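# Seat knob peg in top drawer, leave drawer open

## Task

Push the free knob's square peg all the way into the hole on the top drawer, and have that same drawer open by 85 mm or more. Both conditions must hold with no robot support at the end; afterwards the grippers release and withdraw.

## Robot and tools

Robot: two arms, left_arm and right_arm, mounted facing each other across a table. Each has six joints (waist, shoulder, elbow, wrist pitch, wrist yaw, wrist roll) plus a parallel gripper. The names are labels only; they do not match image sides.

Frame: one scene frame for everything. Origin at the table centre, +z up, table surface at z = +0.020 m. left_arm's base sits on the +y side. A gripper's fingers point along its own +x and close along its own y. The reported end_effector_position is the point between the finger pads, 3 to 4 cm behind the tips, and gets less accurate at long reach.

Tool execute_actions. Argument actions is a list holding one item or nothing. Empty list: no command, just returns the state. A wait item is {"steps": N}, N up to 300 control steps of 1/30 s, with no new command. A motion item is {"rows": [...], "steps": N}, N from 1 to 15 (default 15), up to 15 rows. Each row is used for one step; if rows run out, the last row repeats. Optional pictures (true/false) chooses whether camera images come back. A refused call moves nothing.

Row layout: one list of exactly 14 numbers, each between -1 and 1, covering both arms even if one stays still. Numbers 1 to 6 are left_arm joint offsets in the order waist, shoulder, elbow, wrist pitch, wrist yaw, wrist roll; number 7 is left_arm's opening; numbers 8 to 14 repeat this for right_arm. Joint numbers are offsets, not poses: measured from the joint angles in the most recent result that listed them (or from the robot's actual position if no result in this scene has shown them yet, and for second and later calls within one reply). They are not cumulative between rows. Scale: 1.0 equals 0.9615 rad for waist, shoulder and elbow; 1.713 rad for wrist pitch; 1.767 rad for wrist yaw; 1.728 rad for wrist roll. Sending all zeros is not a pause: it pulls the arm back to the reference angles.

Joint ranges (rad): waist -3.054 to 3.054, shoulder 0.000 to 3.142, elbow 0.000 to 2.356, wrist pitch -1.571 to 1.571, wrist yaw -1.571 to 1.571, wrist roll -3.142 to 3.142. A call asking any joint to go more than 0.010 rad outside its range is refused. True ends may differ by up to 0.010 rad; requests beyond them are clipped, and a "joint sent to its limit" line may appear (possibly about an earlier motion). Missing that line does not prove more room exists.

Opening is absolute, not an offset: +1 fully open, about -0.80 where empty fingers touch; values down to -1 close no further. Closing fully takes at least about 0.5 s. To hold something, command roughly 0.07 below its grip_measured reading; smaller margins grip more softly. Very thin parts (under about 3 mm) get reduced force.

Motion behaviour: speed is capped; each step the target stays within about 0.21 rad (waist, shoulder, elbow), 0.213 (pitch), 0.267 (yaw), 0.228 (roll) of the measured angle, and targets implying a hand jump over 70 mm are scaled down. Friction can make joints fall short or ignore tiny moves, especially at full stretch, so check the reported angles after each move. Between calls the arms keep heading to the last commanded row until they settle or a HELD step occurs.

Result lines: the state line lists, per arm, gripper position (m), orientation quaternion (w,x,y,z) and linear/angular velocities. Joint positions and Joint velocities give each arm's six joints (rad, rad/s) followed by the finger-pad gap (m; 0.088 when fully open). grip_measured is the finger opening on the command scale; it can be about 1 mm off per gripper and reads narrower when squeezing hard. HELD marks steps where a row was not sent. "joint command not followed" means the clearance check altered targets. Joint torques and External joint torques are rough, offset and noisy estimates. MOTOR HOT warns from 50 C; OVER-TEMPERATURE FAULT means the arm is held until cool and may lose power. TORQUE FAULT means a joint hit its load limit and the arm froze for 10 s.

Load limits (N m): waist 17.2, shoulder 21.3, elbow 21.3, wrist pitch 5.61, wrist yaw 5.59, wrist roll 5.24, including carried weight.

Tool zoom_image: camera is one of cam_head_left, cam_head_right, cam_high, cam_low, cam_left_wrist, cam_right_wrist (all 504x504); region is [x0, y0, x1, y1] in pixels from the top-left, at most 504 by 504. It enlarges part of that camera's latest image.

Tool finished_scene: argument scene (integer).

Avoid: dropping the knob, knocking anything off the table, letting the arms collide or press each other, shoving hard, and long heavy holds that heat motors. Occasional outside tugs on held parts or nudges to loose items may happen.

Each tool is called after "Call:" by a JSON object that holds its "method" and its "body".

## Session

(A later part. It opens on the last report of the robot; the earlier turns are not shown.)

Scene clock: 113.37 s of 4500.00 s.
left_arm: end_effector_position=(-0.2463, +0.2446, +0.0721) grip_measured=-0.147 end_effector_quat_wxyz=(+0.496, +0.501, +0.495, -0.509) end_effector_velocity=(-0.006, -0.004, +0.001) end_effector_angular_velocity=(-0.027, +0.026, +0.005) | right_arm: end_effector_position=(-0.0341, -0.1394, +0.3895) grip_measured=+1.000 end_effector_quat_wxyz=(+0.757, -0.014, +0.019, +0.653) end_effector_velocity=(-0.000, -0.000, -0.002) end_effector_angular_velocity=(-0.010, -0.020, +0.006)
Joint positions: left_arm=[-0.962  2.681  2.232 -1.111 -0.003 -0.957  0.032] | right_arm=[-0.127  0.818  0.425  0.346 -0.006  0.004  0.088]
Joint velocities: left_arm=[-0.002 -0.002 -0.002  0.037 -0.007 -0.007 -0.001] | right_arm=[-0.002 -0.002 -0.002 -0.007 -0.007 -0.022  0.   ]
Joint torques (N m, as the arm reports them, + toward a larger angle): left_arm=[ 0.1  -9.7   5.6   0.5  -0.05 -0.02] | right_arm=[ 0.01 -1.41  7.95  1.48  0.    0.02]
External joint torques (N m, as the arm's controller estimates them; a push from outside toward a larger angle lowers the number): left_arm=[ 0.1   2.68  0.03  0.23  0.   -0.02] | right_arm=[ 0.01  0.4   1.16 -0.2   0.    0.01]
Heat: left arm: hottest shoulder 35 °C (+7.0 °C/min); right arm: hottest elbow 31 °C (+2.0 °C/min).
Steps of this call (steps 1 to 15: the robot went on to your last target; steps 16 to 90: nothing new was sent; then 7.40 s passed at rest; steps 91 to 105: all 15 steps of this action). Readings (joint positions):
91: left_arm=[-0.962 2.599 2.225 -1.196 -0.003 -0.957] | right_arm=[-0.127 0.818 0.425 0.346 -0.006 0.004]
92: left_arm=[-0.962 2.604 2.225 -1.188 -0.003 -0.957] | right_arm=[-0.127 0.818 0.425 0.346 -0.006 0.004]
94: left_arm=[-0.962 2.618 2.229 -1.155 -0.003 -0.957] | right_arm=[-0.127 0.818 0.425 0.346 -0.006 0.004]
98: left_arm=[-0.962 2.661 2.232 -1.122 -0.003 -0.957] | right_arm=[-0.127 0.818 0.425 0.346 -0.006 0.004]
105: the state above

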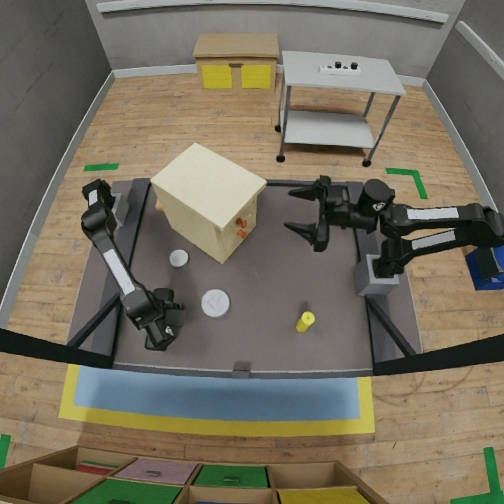

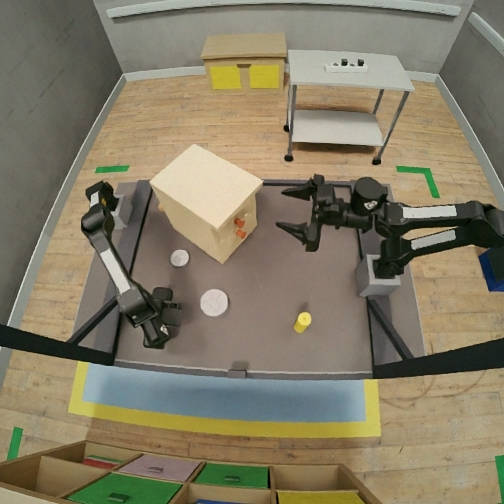

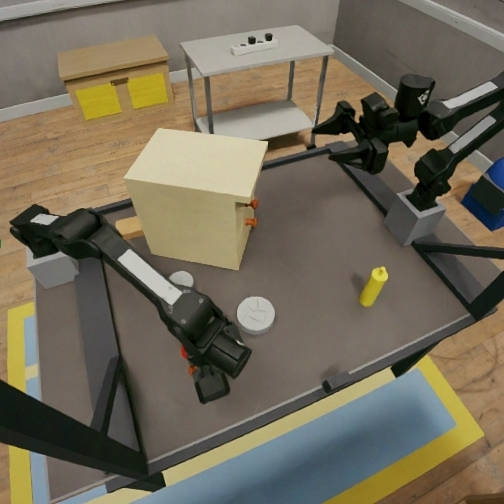

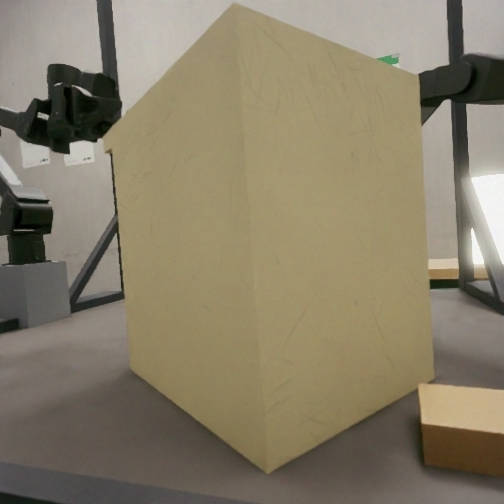

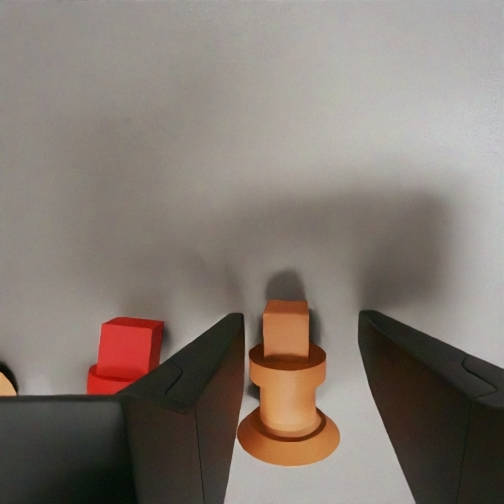

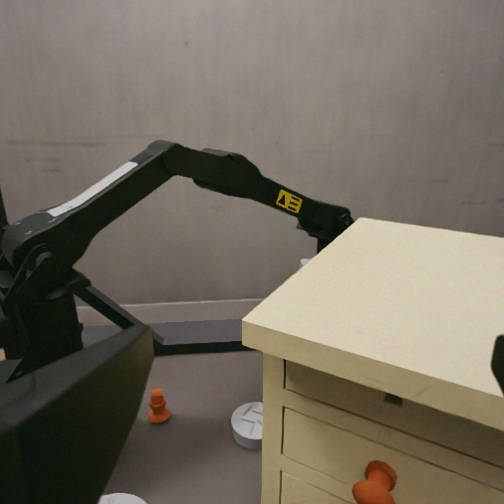

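Call:
{"method": "execute_actions", "body": {"actions": [{"rows":[[0.023,0,0,0,0,0,-0.15,0,0,0,0,0,0,1],[0.023,0,0,0,0,0,-0.15,0,0,0,0,0,0,1],[0.023,0,0,0,0,0,-0.15,0,0,0,0,0,0,1],[0.023,0.028,0,0.01,0,0,-0.15,0,0,0,0,0,0,1]]}]}}

Call:
{"method": "execute_actions", "body": {"actions": [{"rows":[[0,0,0,0,0,0,-0.63,0,0,0,0,0,0,1]]}]}}

Scene clock: 122.07 s of 4500.00 s.
left_arm: end_effector_position=(-0.2408, +0.2340, +0.0675) grip_measured=-0.147 end_effector_quat_wxyz=(+0.501, +0.493, +0.501, -0.505) end_effector_velocity=(+0.001, +0.001, +0.003) end_effector_angular_velocity=(-0.004, -0.006, +0.005) | right_arm: end_effector_position=(-0.0341, -0.1394, +0.3895) grip_measured=+1.000 end_effector_quat_wxyz=(+0.757, -0.014, +0.019, +0.653) end_effector_velocity=(-0.000, -0.000, +0.000) end_effector_angular_velocity=(-0.006, -0.021, +0.006)
Joint positions: left_arm=[-0.939  2.69   2.232 -1.097 -0.003 -0.957  0.032] | right_arm=[-0.127  0.818  0.425  0.346 -0.006  0.004  0.088]
Joint velocities: left_arm=[-0.002 -0.007 -0.002 -0.007 -0.007 -0.007  0.   ] | right_arm=[-0.002 -0.002  0.002 -0.007 -0.007 -0.022  0.   ]
Joint torques (N m, as the arm reports them, + toward a larger angle): left_arm=[-0.02 -8.73  5.6   0.61 -0.02 -0.03] | right_arm=[ 0.   -1.4   7.95  1.48  0.    0.02]
External joint torques (N m, as the arm's controller estimates them; a push from outside toward a larger angle lowers the number): left_arm=[-0.04  3.84 -0.07  0.28  0.04 -0.03] | right_arm=[-0.01  0.45  1.05 -0.24  0.    0.01]
Heat: left arm: hottest shoulder 37 °C (+9.1 °C/min); right arm: hottest elbow 31 °C (+2.0 °C/min).
Steps of this call (steps 1 to 15: the robot went on to your last target; steps 16 to 90: nothing new was sent; then 5.20 s passed at rest; steps 91 to 105: all 15 steps of this action). Readings (joint positions):
91: left_arm=[-0.961 2.681 2.232 -1.110 -0.003 -0.957] | right_arm=[-0.127 0.818 0.425 0.346 -0.006 0.004]
92: left_arm=[-0.960 2.681 2.232 -1.110 -0.003 -0.957] | right_arm=[-0.127 0.818 0.425 0.346 -0.006 0.004]
94: left_arm=[-0.953 2.681 2.232 -1.110 -0.003 -0.957] | right_arm=[-0.127 0.818 0.425 0.346 -0.006 0.004]
98: left_arm=[-0.941 2.685 2.232 -1.099 -0.003 -0.957] | right_arm=[-0.127 0.818 0.425 0.346 -0.006 0.004]
105: the state above

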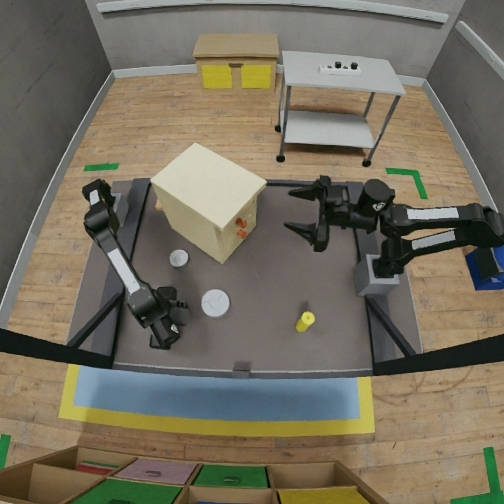

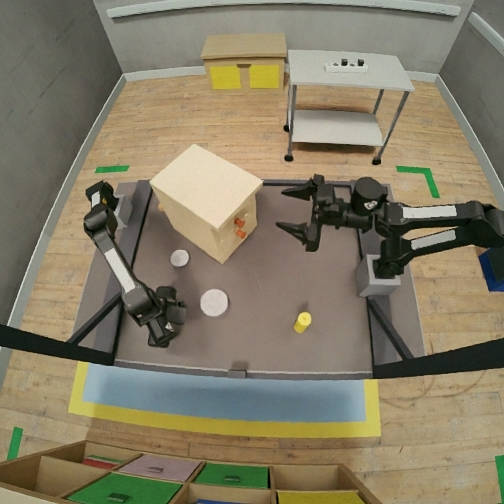

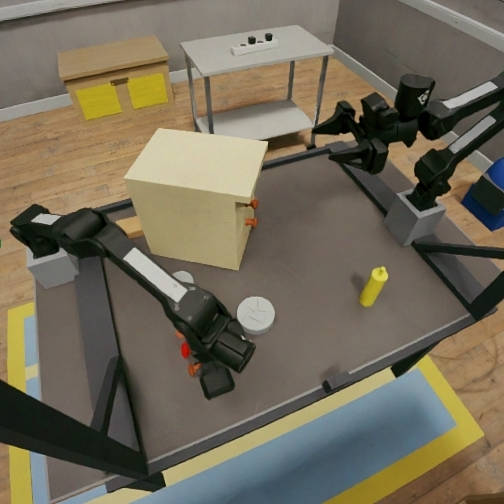

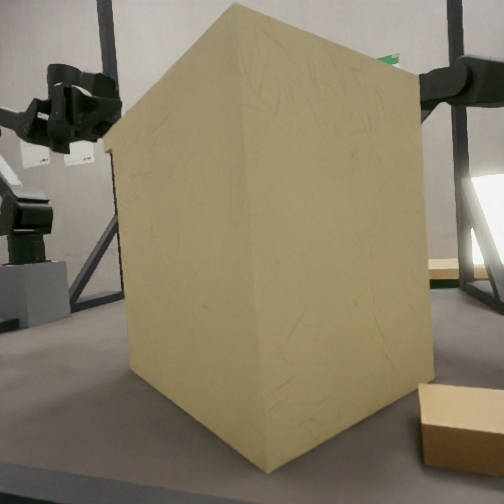

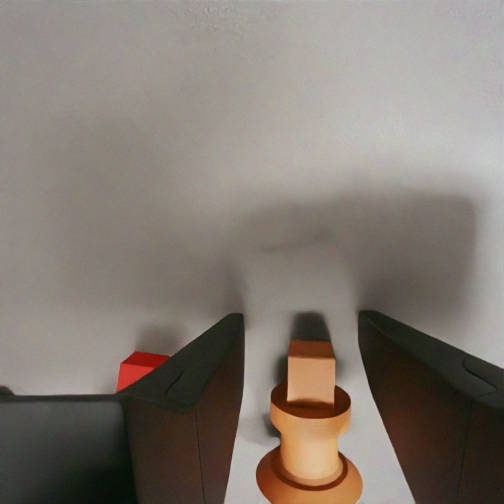

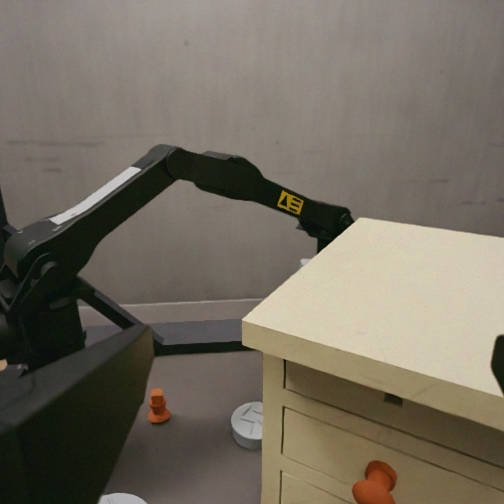

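Scene clock: 122.57 s of 4500.00 s.
left_arm: end_effector_position=(-0.2408, +0.2340, +0.0675) grip_measured=-0.614 end_effector_quat_wxyz=(+0.501, +0.493, +0.501, -0.505) end_effector_velocity=(+0.003, +0.005, -0.002) end_effector_angular_velocity=(+0.022, -0.018, +0.005) | right_arm: end_effector_position=(-0.0341, -0.1394, +0.3895) grip_measured=+1.000 end_effector_quat_wxyz=(+0.757, -0.014, +0.019, +0.653) end_effector_velocity=(-0.003, -0.001, +0.003) end_effector_angular_velocity=(+0.011, -0.008, +0.020)
Joint positions: left_arm=[-0.939  2.69   2.232 -1.097 -0.003 -0.957  0.009] | right_arm=[-0.127  0.818  0.425  0.346 -0.006  0.004  0.088]
Joint velocities: left_arm=[-0.002  0.002 -0.002 -0.022  0.007 -0.007 -0.001] | right_arm=[-0.002 -0.007 -0.002  0.007 -0.022 -0.007  0.   ]
Joint torques (N m, as the arm reports them, + toward a larger angle): left_arm=[ -0.11 -10.37   5.53   0.38  -0.02  -0.03] | right_arm=[ 0.01 -1.41  7.96  1.48 -0.01  0.02]
External joint torques (N m, as the arm's controller estimates them; a push from outside toward a larger angle lowers the number): left_arm=[-0.12  1.91  0.02  0.09  0.04 -0.03] | right_arm=[-0.01  0.44  1.12 -0.22  0.    0.01]
Heat: left arm: hottest shoulder 37 °C (+8.1 °C/min); right arm: hottest elbow 31 °C (+2.0 °C/min).
Steps of this call (steps 1 to 15: all 15 steps of this action). Readings (joint positions):
1: left_arm=[-0.939 2.690 2.232 -1.097 -0.003 -0.957] | right_arm=[-0.127 0.818 0.425 0.346 -0.006 0.004]
2: left_arm=[-0.939 2.690 2.232 -1.097 -0.003 -0.957] | right_arm=[-0.127 0.818 0.425 0.346 -0.006 0.004]
4: left_arm=[-0.939 2.690 2.232 -1.097 -0.003 -0.957] | right_arm=[-0.127 0.818 0.425 0.346 -0.006 0.004]
8: left_arm=[-0.939 2.690 2.232 -1.097 -0.003 -0.957] | right_arm=[-0.127 0.818 0.425 0.346 -0.006 0.004]
15: the state above

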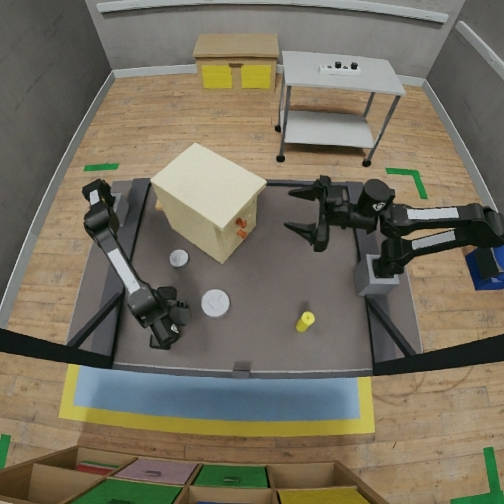

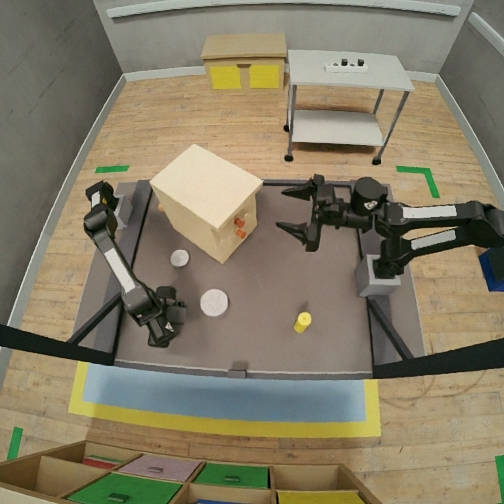

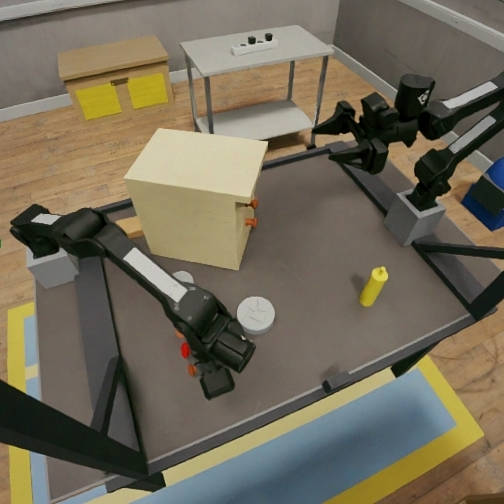

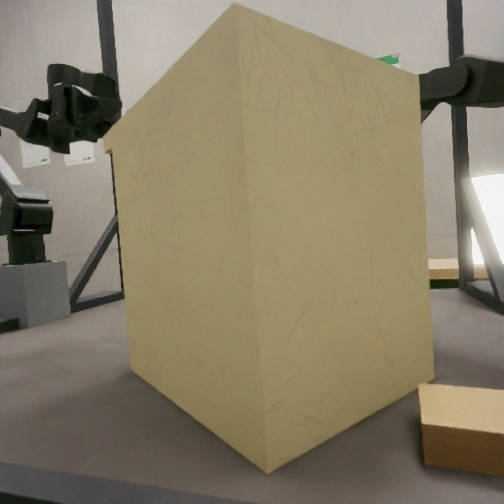

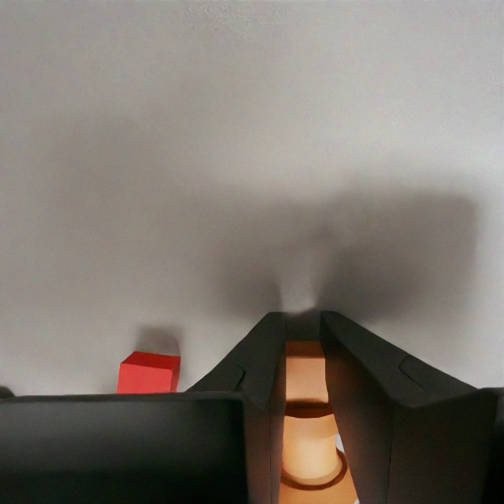

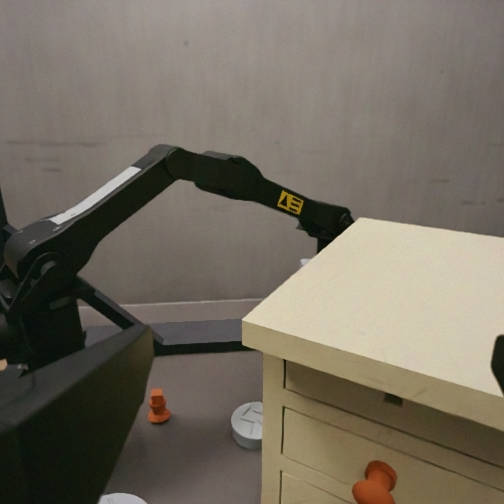

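Call:
{"method": "execute_actions", "body": {"actions": [{"rows":[[0,-0.05,0,-0.02,0,0,-0.68,0.3,0,0,0,0,0,1],[0,-0.1,0,-0.04,0,0,-0.68,0.3,0,0,0,0,0,1],[0,-0.15,-0.05,-0.06,0,0,-0.68,0.3,0,0,0,0,0,1],[0,-0.2,-0.1,-0.07,0,0,-0.68,0.3,0,0,0,0,0,1],[0,-0.25,-0.13,-0.077,0,0,-0.68,0.3,0,0,0,0,0,1],[0,-0.25,-0.13,-0.077,0,0,-0.68,0.3,0,0,0,0,0,1],[0.09,-0.25,-0.13,-0.077,0,0.9,-0.68,0.32,0.9,0.3,0.3,0,0,0.4]]}], "pictures": false}}

Call:
{"method": "execute_actions", "body": {"actions": [{"steps":20}], "pictures": false}}

Call:
{"method": "execute_actions", "body": {"actions": [{"rows":[[0,0,0,0,0,0.885,-0.68,0,0.89,0.31,0.335,0,0,0.4]]}], "pictures": false}}

Call:
{"method": "execute_actions", "body": {"actions": [{"steps":20}]}}

Scene clock: 139.03 s of 4500.00 s.
left_arm: end_effector_position=(-0.1883, +0.2126, +0.1571) grip_measured=-0.634 end_effector_quat_wxyz=(+0.381, +0.588, +0.376, -0.607) end_effector_velocity=(+0.063, +0.014, -0.037) end_effector_angular_velocity=(+0.130, -0.214, -1.772) | right_arm: end_effector_position=(-0.1396, -0.0573, +0.4761) grip_measured=+0.429 end_effector_quat_wxyz=(+0.643, +0.097, -0.081, +0.755) end_effector_velocity=(-0.059, +0.310, -0.290) end_effector_angular_velocity=(-0.522, -0.092, +0.041)
Joint positions: left_arm=[-0.838  2.441  2.121 -1.223 -0.003 -0.411  0.008] | right_arm=[ 0.176  1.255  0.713  0.795 -0.008  0.004  0.06 ]
Joint velocities: left_arm=[ 0.066 -0.007 -0.154 -0.095  0.007  1.839 -0.   ] | right_arm=[ 0.022  1.516  0.261  0.725 -0.022 -0.007 -0.015]
Joint torques (N m, as the arm reports them, + toward a larger angle): left_arm=[-2.11 -8.83  4.86  0.28 -0.05  0.11] | right_arm=[ 0.24 -0.8   4.92  0.72  0.12  0.02]
External joint torques (N m, as the arm's controller estimates them; a push from outside toward a larger angle lowers the number): left_arm=[-0.28  2.35 -0.94 -0.01 -0.14  0.1 ] | right_arm=[ 0.28  1.15  0.95 -0.03  0.11  0.01]
Heat: left arm: hottest shoulder 41 °C (+12.0 °C/min); right arm: hottest elbow 31 °C (+1.0 °C/min).
Steps of this call (steps 1 to 15: the robot went on to your last target; steps 16 to 90: nothing new was sent; then 12.97 s passed at rest; steps 91 to 105: all 15 steps of this action). Readings (joint positions):
91: left_arm=[-0.939 2.688 2.232 -1.098 -0.003 -0.957] | right_arm=[-0.110 0.818 0.425 0.346 0.008 0.004]
92: left_arm=[-0.939 2.680 2.232 -1.110 -0.003 -0.957] | right_arm=[-0.055 0.818 0.425 0.346 0.007 0.004]
94: left_arm=[-0.939 2.640 2.203 -1.156 -0.003 -0.957] | right_arm=[0.062 0.818 0.425 0.346 -0.008 0.004]
98: left_arm=[-0.928 2.506 2.130 -1.213 -0.003 -0.850] | right_arm=[0.150 0.883 0.467 0.413 -0.010 0.004]
105: the state above

Scene clock: 139.70 s of 4500.00 s.
left_arm: end_effector_position=(-0.1901, +0.2199, +0.1539) grip_measured=-0.634 end_effector_quat_wxyz=(+0.047, +0.703, +0.040, -0.709) end_effector_velocity=(+0.001, +0.001, +0.000) end_effector_angular_velocity=(-0.002, -0.012, -0.142) | right_arm: end_effector_position=(-0.1497, +0.0052, +0.3149) grip_measured=+0.403 end_effector_quat_wxyz=(+0.647, -0.041, +0.038, +0.760) end_effector_velocity=(-0.000, +0.000, +0.000) end_effector_angular_velocity=(-0.004, +0.009, +0.014)
Joint positions: left_arm=[-0.852  2.443  2.111 -1.228 -0.003  0.581  0.008] | right_arm=[ 0.178  1.681  0.709  0.859 -0.008  0.004  0.059]
Joint velocities: left_arm=[-0.002 -0.002 -0.002 -0.007 -0.007  0.139 -0.   ] | right_arm=[-0.007 -0.002  0.002 -0.007 -0.022  0.007 -0.   ]
Joint torques (N m, as the arm reports them, + toward a larger angle): left_arm=[ 0.14 -8.86  5.07  0.38  0.01  0.16] | right_arm=[ 0.31 -5.34  6.99  1.54  0.1   0.02]
External joint torques (N m, as the arm's controller estimates them; a push from outside toward a larger angle lowers the number): left_arm=[ 0.14  2.64 -0.63  0.03 -0.01  0.16] | right_arm=[ 0.34  1.06  1.37 -0.16  0.1   0.01]
Heat: left arm: hottest shoulder 41 °C (+12.1 °C/min); right arm: hottest elbow 31 °C (+1.0 °C/min).
Steps of this call (steps 1 to 20: the robot went on to your last target). Readings (joint positions):
1: left_arm=[-0.838 2.442 2.116 -1.226 -0.003 -0.348] | right_arm=[0.177 1.306 0.718 0.815 -0.008 0.004]
2: left_arm=[-0.839 2.443 2.113 -1.228 -0.003 -0.285] | right_arm=[0.177 1.356 0.719 0.824 -0.008 0.004]
4: left_arm=[-0.844 2.443 2.111 -1.228 -0.003 -0.159] | right_arm=[0.177 1.459 0.719 0.833 -0.008 0.004]
8: left_arm=[-0.852 2.443 2.111 -1.228 -0.003 0.093] | right_arm=[0.177 1.633 0.717 0.847 -0.008 0.004]
20: the state above

Scene clock: 140.20 s of 4500.00 s.
left_arm: end_effector_position=(-0.1901, +0.2199, +0.1539) grip_measured=-0.634 end_effector_quat_wxyz=(-0.273, +0.649, -0.281, -0.652) end_effector_velocity=(+0.003, +0.003, -0.001) end_effector_angular_velocity=(+0.006, -0.030, -1.851) | right_arm: end_effector_position=(-0.1621, +0.0858, +0.1975) grip_measured=+0.403 end_effector_quat_wxyz=(+0.648, +0.008, -0.004, +0.761) end_effector_velocity=(+0.009, -0.059, -0.588) end_effector_angular_velocity=(-1.025, -0.165, +0.005)
Joint positions: left_arm=[-0.852  2.443  2.111 -1.228 -0.003  1.509  0.008] | right_arm=[ 0.178  2.398  1.005  1.41  -0.008  0.004  0.059]
Joint velocities: left_arm=[ 0.002  0.002  0.002 -0.022  0.007  1.853 -0.   ] | right_arm=[-0.002  1.219 -0.002  0.183 -0.007 -0.007 -0.   ]
Joint torques (N m, as the arm reports them, + toward a larger angle): left_arm=[-0.14 -9.62  5.56  0.4   0.08  0.13] | right_arm=[ 0.01 -7.35  4.43  1.8   0.    0.02]
External joint torques (N m, as the arm's controller estimates them; a push from outside toward a larger angle lowers the number): left_arm=[-0.2   1.72 -0.05  0.1   0.02  0.13] | right_arm=[ 0.07  2.24  0.58  0.02 -0.01  0.01]
Heat: left arm: hottest shoulder 41 °C (+12.2 °C/min); right arm: hottest elbow 31 °C (+1.0 °C/min).
Steps of this call (steps 1 to 15: all 15 steps of this action). Readings (joint positions):
1: left_arm=[-0.852 2.443 2.111 -1.228 -0.003 0.623] | right_arm=[0.178 1.705 0.725 0.887 -0.008 0.004]
2: left_arm=[-0.852 2.443 2.111 -1.228 -0.003 0.691] | right_arm=[0.178 1.758 0.770 0.958 -0.008 0.004]
4: left_arm=[-0.852 2.443 2.111 -1.228 -0.003 0.816] | right_arm=[0.178 1.879 0.891 1.073 -0.008 0.004]
8: left_arm=[-0.852 2.443 2.111 -1.228 -0.003 1.068] | right_arm=[0.178 2.082 0.999 1.315 -0.008 0.004]
15: the state above

Scene clock: 140.87 s of 4500.00 s.
left_arm: end_effector_position=(-0.1901, +0.2199, +0.1539) grip_measured=-0.634 end_effector_quat_wxyz=(-0.452, +0.541, -0.460, -0.540) end_effector_velocity=(+0.001, +0.004, -0.001) end_effector_angular_velocity=(+0.013, -0.005, -0.010) | right_arm: end_effector_position=(-0.1603, +0.0745, +0.1312) grip_measured=+0.403 end_effector_quat_wxyz=(+0.648, -0.036, +0.035, +0.760) end_effector_velocity=(+0.000, +0.000, +0.005) end_effector_angular_velocity=(+0.023, -0.003, +0.006)
Joint positions: left_arm=[-0.852  2.443  2.111 -1.228 -0.003  2.106  0.008] | right_arm=[ 0.178  2.537  1.004  1.433 -0.008  0.004  0.059]
Joint velocities: left_arm=[-0.002 -0.002 -0.007 -0.007  0.007  0.007 -0.   ] | right_arm=[-0.002 -0.002 -0.002  0.022 -0.007 -0.007 -0.   ]
Joint torques (N m, as the arm reports them, + toward a larger angle): left_arm=[ 0.1  -9.55  5.68  0.37  0.07  0.14] | right_arm=[ 0.   -8.12  3.93  1.53  0.    0.02]
External joint torques (N m, as the arm's controller estimates them; a push from outside toward a larger angle lowers the number): left_arm=[0.08 1.72 0.14 0.12 0.02 0.13] | right_arm=[ 0.01  1.17  0.7  -0.2  -0.01  0.01]
Heat: left arm: hottest shoulder 41 °C (+12.1 °C/min); right arm: hottest elbow 31 °C (+1.0 °C/min).
Steps of this call (steps 1 to 20: the robot went on to your last target). Readings (joint positions):
1: left_arm=[-0.852 2.443 2.111 -1.228 -0.003 1.572] | right_arm=[0.178 2.437 1.005 1.415 -0.008 0.004]
2: left_arm=[-0.852 2.443 2.111 -1.228 -0.003 1.635] | right_arm=[0.178 2.470 1.005 1.416 -0.008 0.004]
4: left_arm=[-0.852 2.443 2.111 -1.228 -0.003 1.761] | right_arm=[0.178 2.518 1.002 1.416 -0.008 0.004]
8: left_arm=[-0.852 2.443 2.111 -1.228 -0.003 2.000] | right_arm=[0.178 2.537 1.000 1.429 -0.008 0.004]
20: the state above

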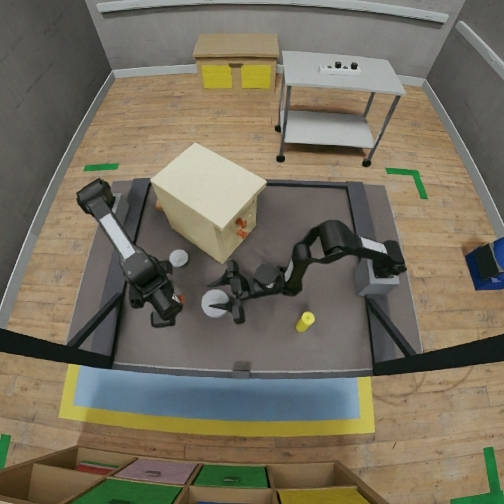

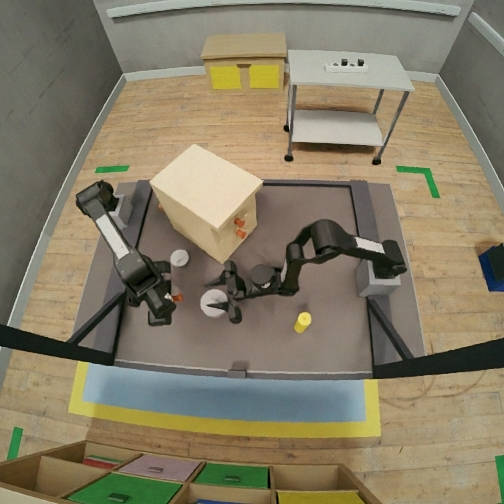

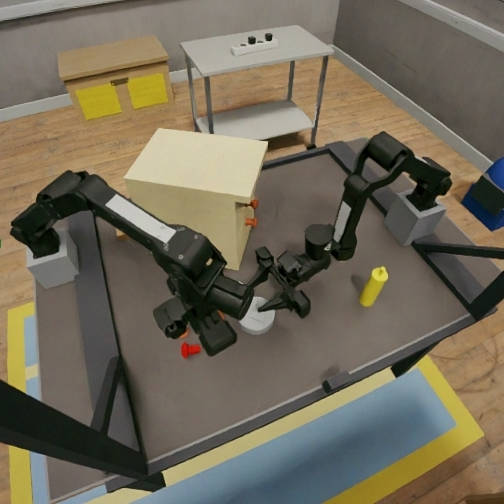

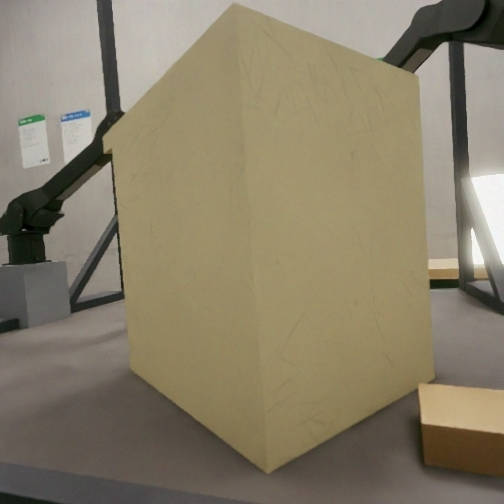

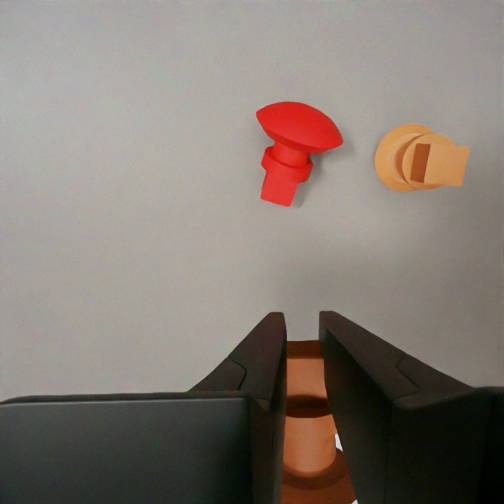

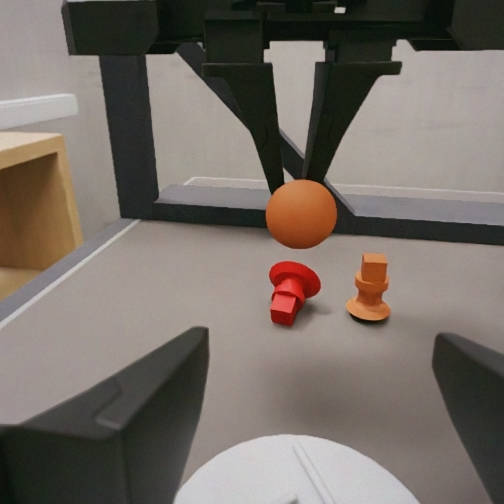

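Call:
{"method": "execute_actions", "body": {"actions": [{"rows":[[0,0,0,0,0,0,-0.68,-0.008,-0.052,0.282,-0.256,0,0,0.4]]}]}}

Scene clock: 148.70 s of 4500.00 s.
left_arm: end_effector_position=(-0.1901, +0.2199, +0.1539) grip_measured=-0.634 end_effector_quat_wxyz=(-0.452, +0.540, -0.461, -0.540) end_effector_velocity=(+0.003, -0.000, +0.000) end_effector_angular_velocity=(-0.012, -0.020, +0.005) | right_arm: end_effector_position=(-0.1667, +0.1350, +0.1511) grip_measured=+0.403 end_effector_quat_wxyz=(+0.647, -0.080, +0.072, +0.755) end_effector_velocity=(-0.004, -0.003, -0.003) end_effector_angular_velocity=(-0.012, -0.001, +0.035)
Joint positions: left_arm=[-0.852  2.443  2.111 -1.228 -0.003  2.107  0.008] | right_arm=[ 0.173  2.486  1.272  0.998 -0.008  0.004  0.059]
Joint velocities: left_arm=[-0.002 -0.002 -0.002 -0.007 -0.022 -0.007  0.   ] | right_arm=[-0.002 -0.002 -0.007 -0.007 -0.037 -0.007 -0.   ]
Joint torques (N m, as the arm reports them, + toward a larger angle): left_arm=[ 0.01 -9.61  5.68  0.37  0.06 -0.05] | right_arm=[-0.27 -9.21  5.52  1.45 -0.01  0.02]
External joint torques (N m, as the arm's controller estimates them; a push from outside toward a larger angle lowers the number): left_arm=[ 0.1   1.74  0.09  0.11  0.01 -0.05] | right_arm=[-0.3   1.26  0.86 -0.21  0.    0.01]
Heat: left arm: hottest shoulder 41 °C (+12.1 °C/min); right arm: hottest elbow 30 °C (+0.0 °C/min).
Steps of this call (steps 1 to 15: the robot went on to your last target; steps 16 to 90: nothing new was sent; then 4.33 s passed at rest; steps 91 to 105: all 15 steps of this action). Readings (joint positions):
91: left_arm=[-0.852 2.443 2.111 -1.228 -0.003 2.107] | right_arm=[0.178 2.534 1.022 1.407 -0.008 0.004]
92: left_arm=[-0.852 2.443 2.111 -1.228 -0.003 2.107] | right_arm=[0.177 2.532 1.068 1.323 -0.008 0.004]
94: left_arm=[-0.852 2.443 2.111 -1.228 -0.003 2.107] | right_arm=[0.176 2.530 1.171 1.207 -0.008 0.004]
98: left_arm=[-0.852 2.443 2.111 -1.228 -0.003 2.107] | right_arm=[0.173 2.488 1.264 1.052 -0.008 0.004]
105: the state above

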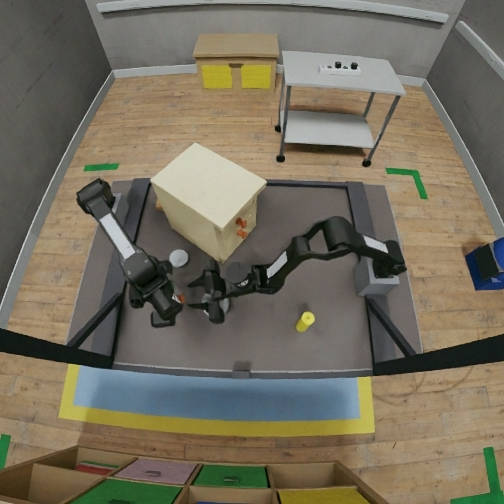

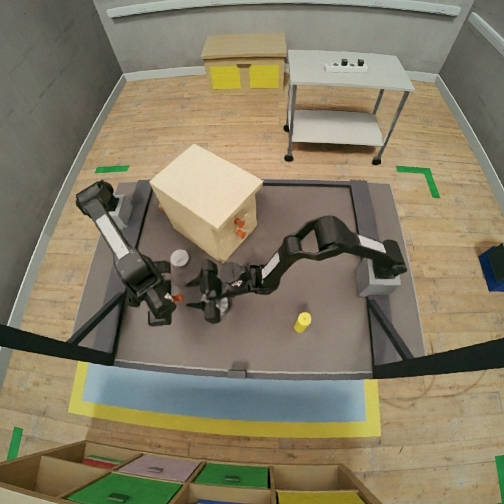

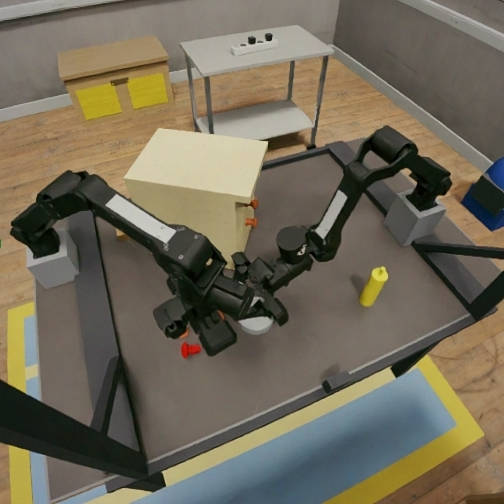

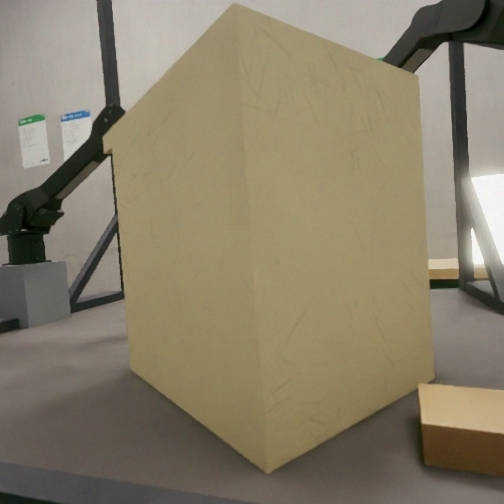

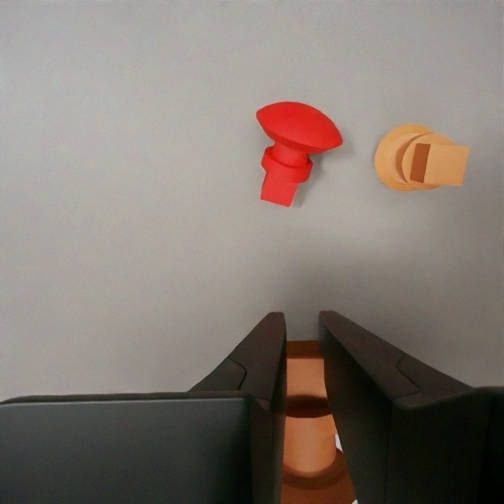

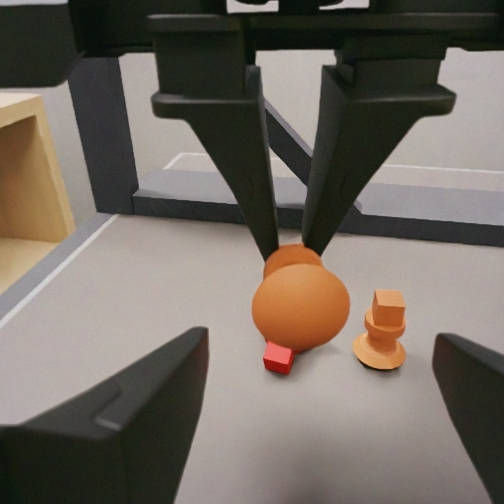

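Call:
{"method": "execute_actions", "body": {"actions": [{"rows":[[0,0,0,0,0,0,-0.68,0.009,0.033,0.077,-0.025,0,0,0.3],[0,0,0,0,0,0,-0.68,0.009,0.033,0.077,-0.025,0,0,0.3],[0,0,0,0,0,0,-0.68,0.009,0.066,0.154,-0.05,0,0,0.2]]}]}}

Scene clock: 155.53 s of 4500.00 s.
left_arm: end_effector_position=(-0.1901, +0.2199, +0.1539) grip_measured=-0.634 end_effector_quat_wxyz=(-0.452, +0.540, -0.461, -0.540) end_effector_velocity=(+0.003, +0.005, -0.002) end_effector_angular_velocity=(+0.023, -0.016, -0.010) | right_arm: end_effector_position=(-0.1741, +0.1597, +0.1535) grip_measured=+0.204 end_effector_quat_wxyz=(+0.644, -0.079, +0.071, +0.757) end_effector_velocity=(+0.001, -0.004, -0.019) end_effector_angular_velocity=(-0.047, +0.002, +0.003)
Joint positions: left_arm=[-0.852  2.443  2.111 -1.228 -0.003  2.107  0.008] | right_arm=[ 0.179  2.538  1.41   0.915 -0.008  0.004  0.049]
Joint velocities: left_arm=[-0.002  0.002 -0.002 -0.022  0.007  0.007  0.   ] | right_arm=[-0.002  0.022 -0.002 -0.022 -0.007  0.007 -0.001]
Joint torques (N m, as the arm reports them, + toward a larger angle): left_arm=[ 0.12 -9.62  5.66  0.36  0.08  0.  ] | right_arm=[ 0.25 -8.82  6.94  1.37 -0.01  0.02]
External joint torques (N m, as the arm's controller estimates them; a push from outside toward a larger angle lowers the number): left_arm=[0.12 1.79 0.05 0.11 0.03 0.  ] | right_arm=[ 0.25  2.24  1.92 -0.33  0.    0.02]
Heat: left arm: hottest shoulder 42 °C (+12.1 °C/min); right arm: hottest elbow 30 °C (+0.0 °C/min).
Steps of this call (steps 1 to 15: the robot went on to your last target; steps 16 to 90: nothing new was sent; then 3.33 s passed at rest; steps 91 to 105: all 15 steps of this action). Readings (joint positions):
91: left_arm=[-0.852 2.443 2.111 -1.228 -0.003 2.107] | right_arm=[0.173 2.488 1.278 0.990 -0.008 0.004]
92: left_arm=[-0.852 2.443 2.111 -1.228 -0.003 2.107] | right_arm=[0.173 2.494 1.294 0.977 -0.008 0.004]
94: left_arm=[-0.852 2.443 2.111 -1.228 -0.003 2.107] | right_arm=[0.175 2.515 1.346 0.946 -0.008 0.004]
98: left_arm=[-0.852 2.443 2.111 -1.228 -0.003 2.107] | right_arm=[0.178 2.534 1.401 0.922 -0.008 0.004]
105: the state above

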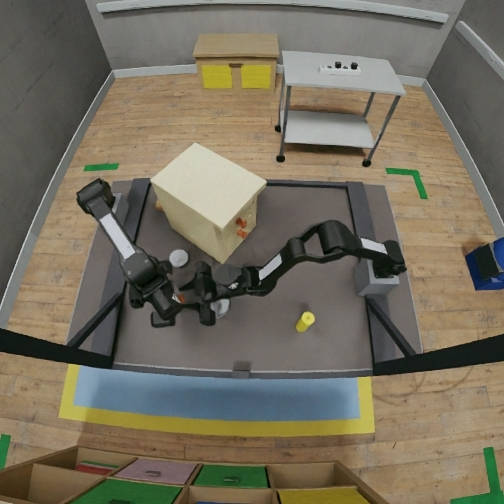

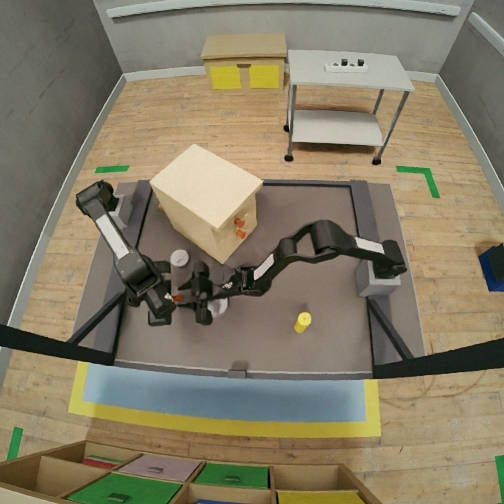

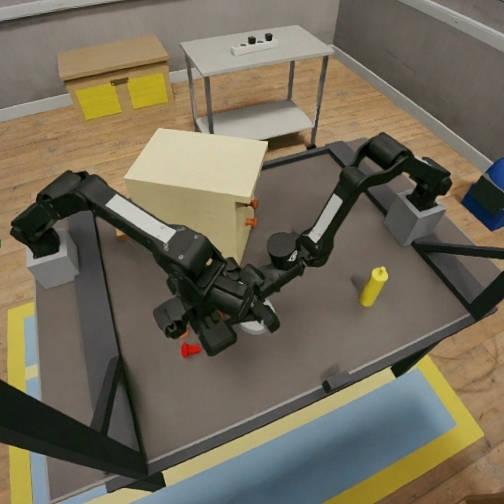

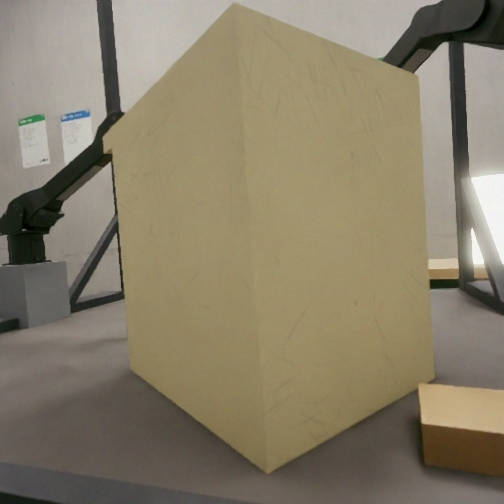

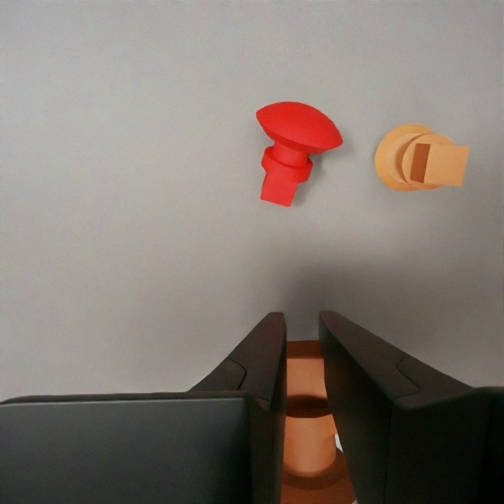

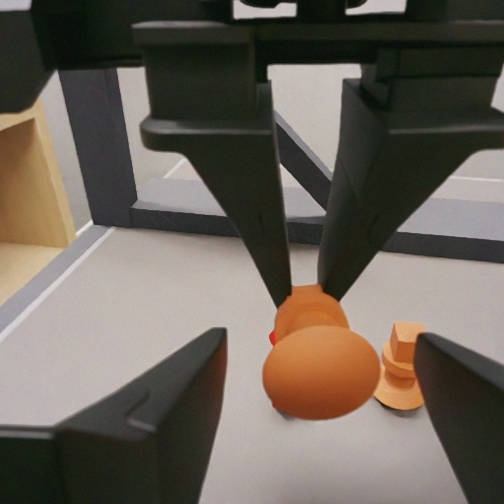

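Call:
{"method": "execute_actions", "body": {"actions": [{"rows":[[0,0,0,0,0,0,-0.68,0,0.005,0,0,0,0,-0.4]]}]}}

Scene clock: 159.30 s of 4500.00 s.
left_arm: end_effector_position=(-0.1902, +0.2201, +0.1539) grip_measured=-0.634 end_effector_quat_wxyz=(-0.452, +0.540, -0.461, -0.540) end_effector_velocity=(-0.001, +0.005, +0.000) end_effector_angular_velocity=(+0.022, +0.009, +0.005) | right_arm: end_effector_position=(-0.1741, +0.1596, +0.1523) grip_measured=-0.325 end_effector_quat_wxyz=(+0.644, -0.080, +0.072, +0.757) end_effector_velocity=(+0.003, +0.000, +0.002) end_effector_angular_velocity=(+0.009, -0.007, -0.008)
Joint positions: left_arm=[-0.853  2.443  2.111 -1.228 -0.003  2.107  0.008] | right_arm=[ 0.179  2.54   1.411  0.914 -0.008  0.004  0.023]
Joint velocities: left_arm=[-0.002 -0.002 -0.002 -0.007  0.022 -0.007 -0.   ] | right_arm=[-0.002 -0.002 -0.002  0.007  0.007 -0.007  0.   ]
Joint torques (N m, as the arm reports them, + toward a larger angle): left_arm=[ 0.1  -9.56  5.56  0.37  0.1   0.  ] | right_arm=[ 0.   -9.48  5.65  1.52 -0.01  0.02]
External joint torques (N m, as the arm's controller estimates them; a push from outside toward a larger angle lowers the number): left_arm=[ 0.13  1.87 -0.08  0.1   0.04  0.  ] | right_arm=[ 0.03  1.64  0.59 -0.2  -0.01  0.01]
Heat: left arm: hottest shoulder 42 °C (+11.2 °C/min); right arm: hottest shoulder 30 °C (-1.0 °C/min).
Steps of this call (steps 1 to 15: the robot went on to your last target; steps 16 to 90: nothing new was sent; then 0.27 s passed at rest; steps 91 to 105: all 15 steps of this action). Readings (joint positions):
91: left_arm=[-0.852 2.443 2.111 -1.228 -0.003 2.107] | right_arm=[0.179 2.540 1.411 0.914 -0.008 0.004]
92: left_arm=[-0.852 2.443 2.111 -1.228 -0.003 2.107] | right_arm=[0.179 2.540 1.411 0.914 -0.008 0.004]
94: left_arm=[-0.852 2.443 2.111 -1.228 -0.003 2.107] | right_arm=[0.179 2.540 1.411 0.914 -0.008 0.004]
98: left_arm=[-0.852 2.443 2.111 -1.228 -0.003 2.107] | right_arm=[0.179 2.540 1.411 0.914 -0.008 0.004]
105: the state above

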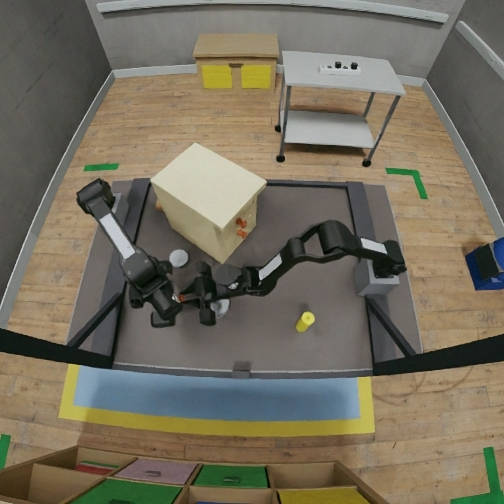

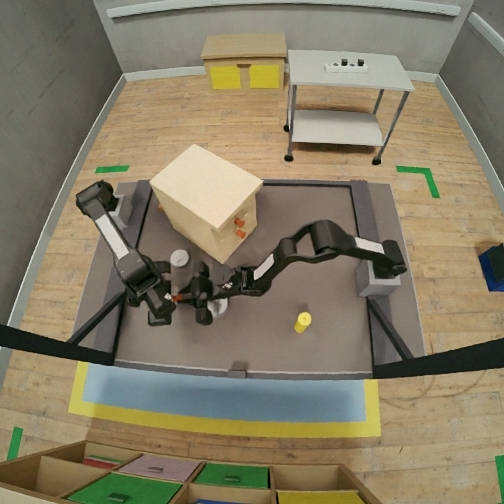

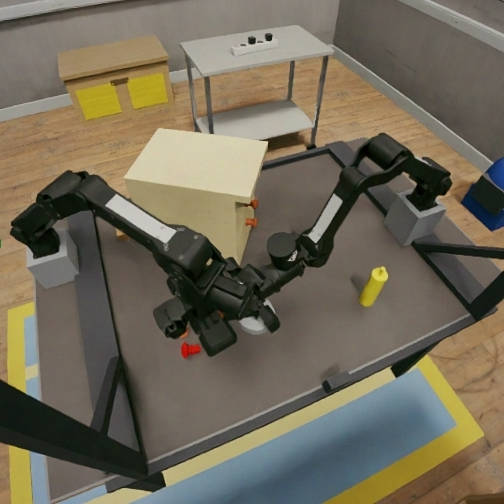

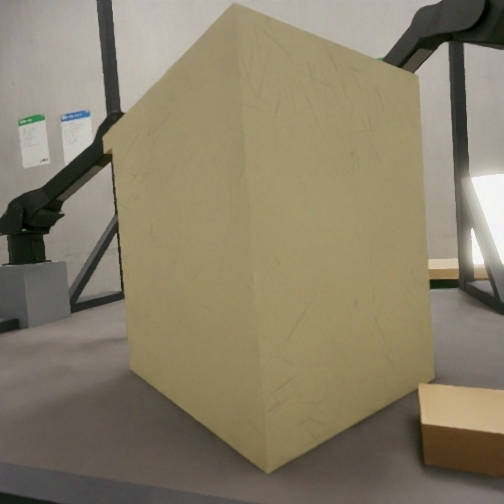

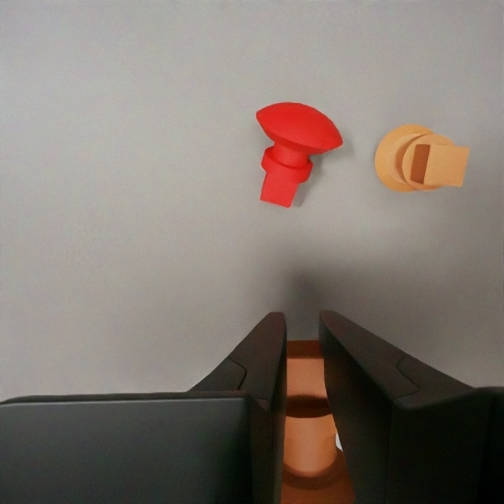

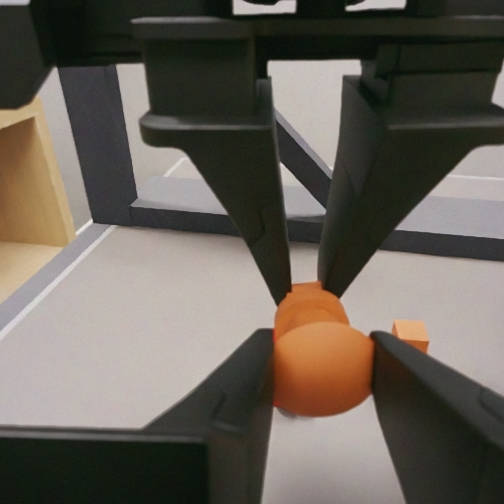

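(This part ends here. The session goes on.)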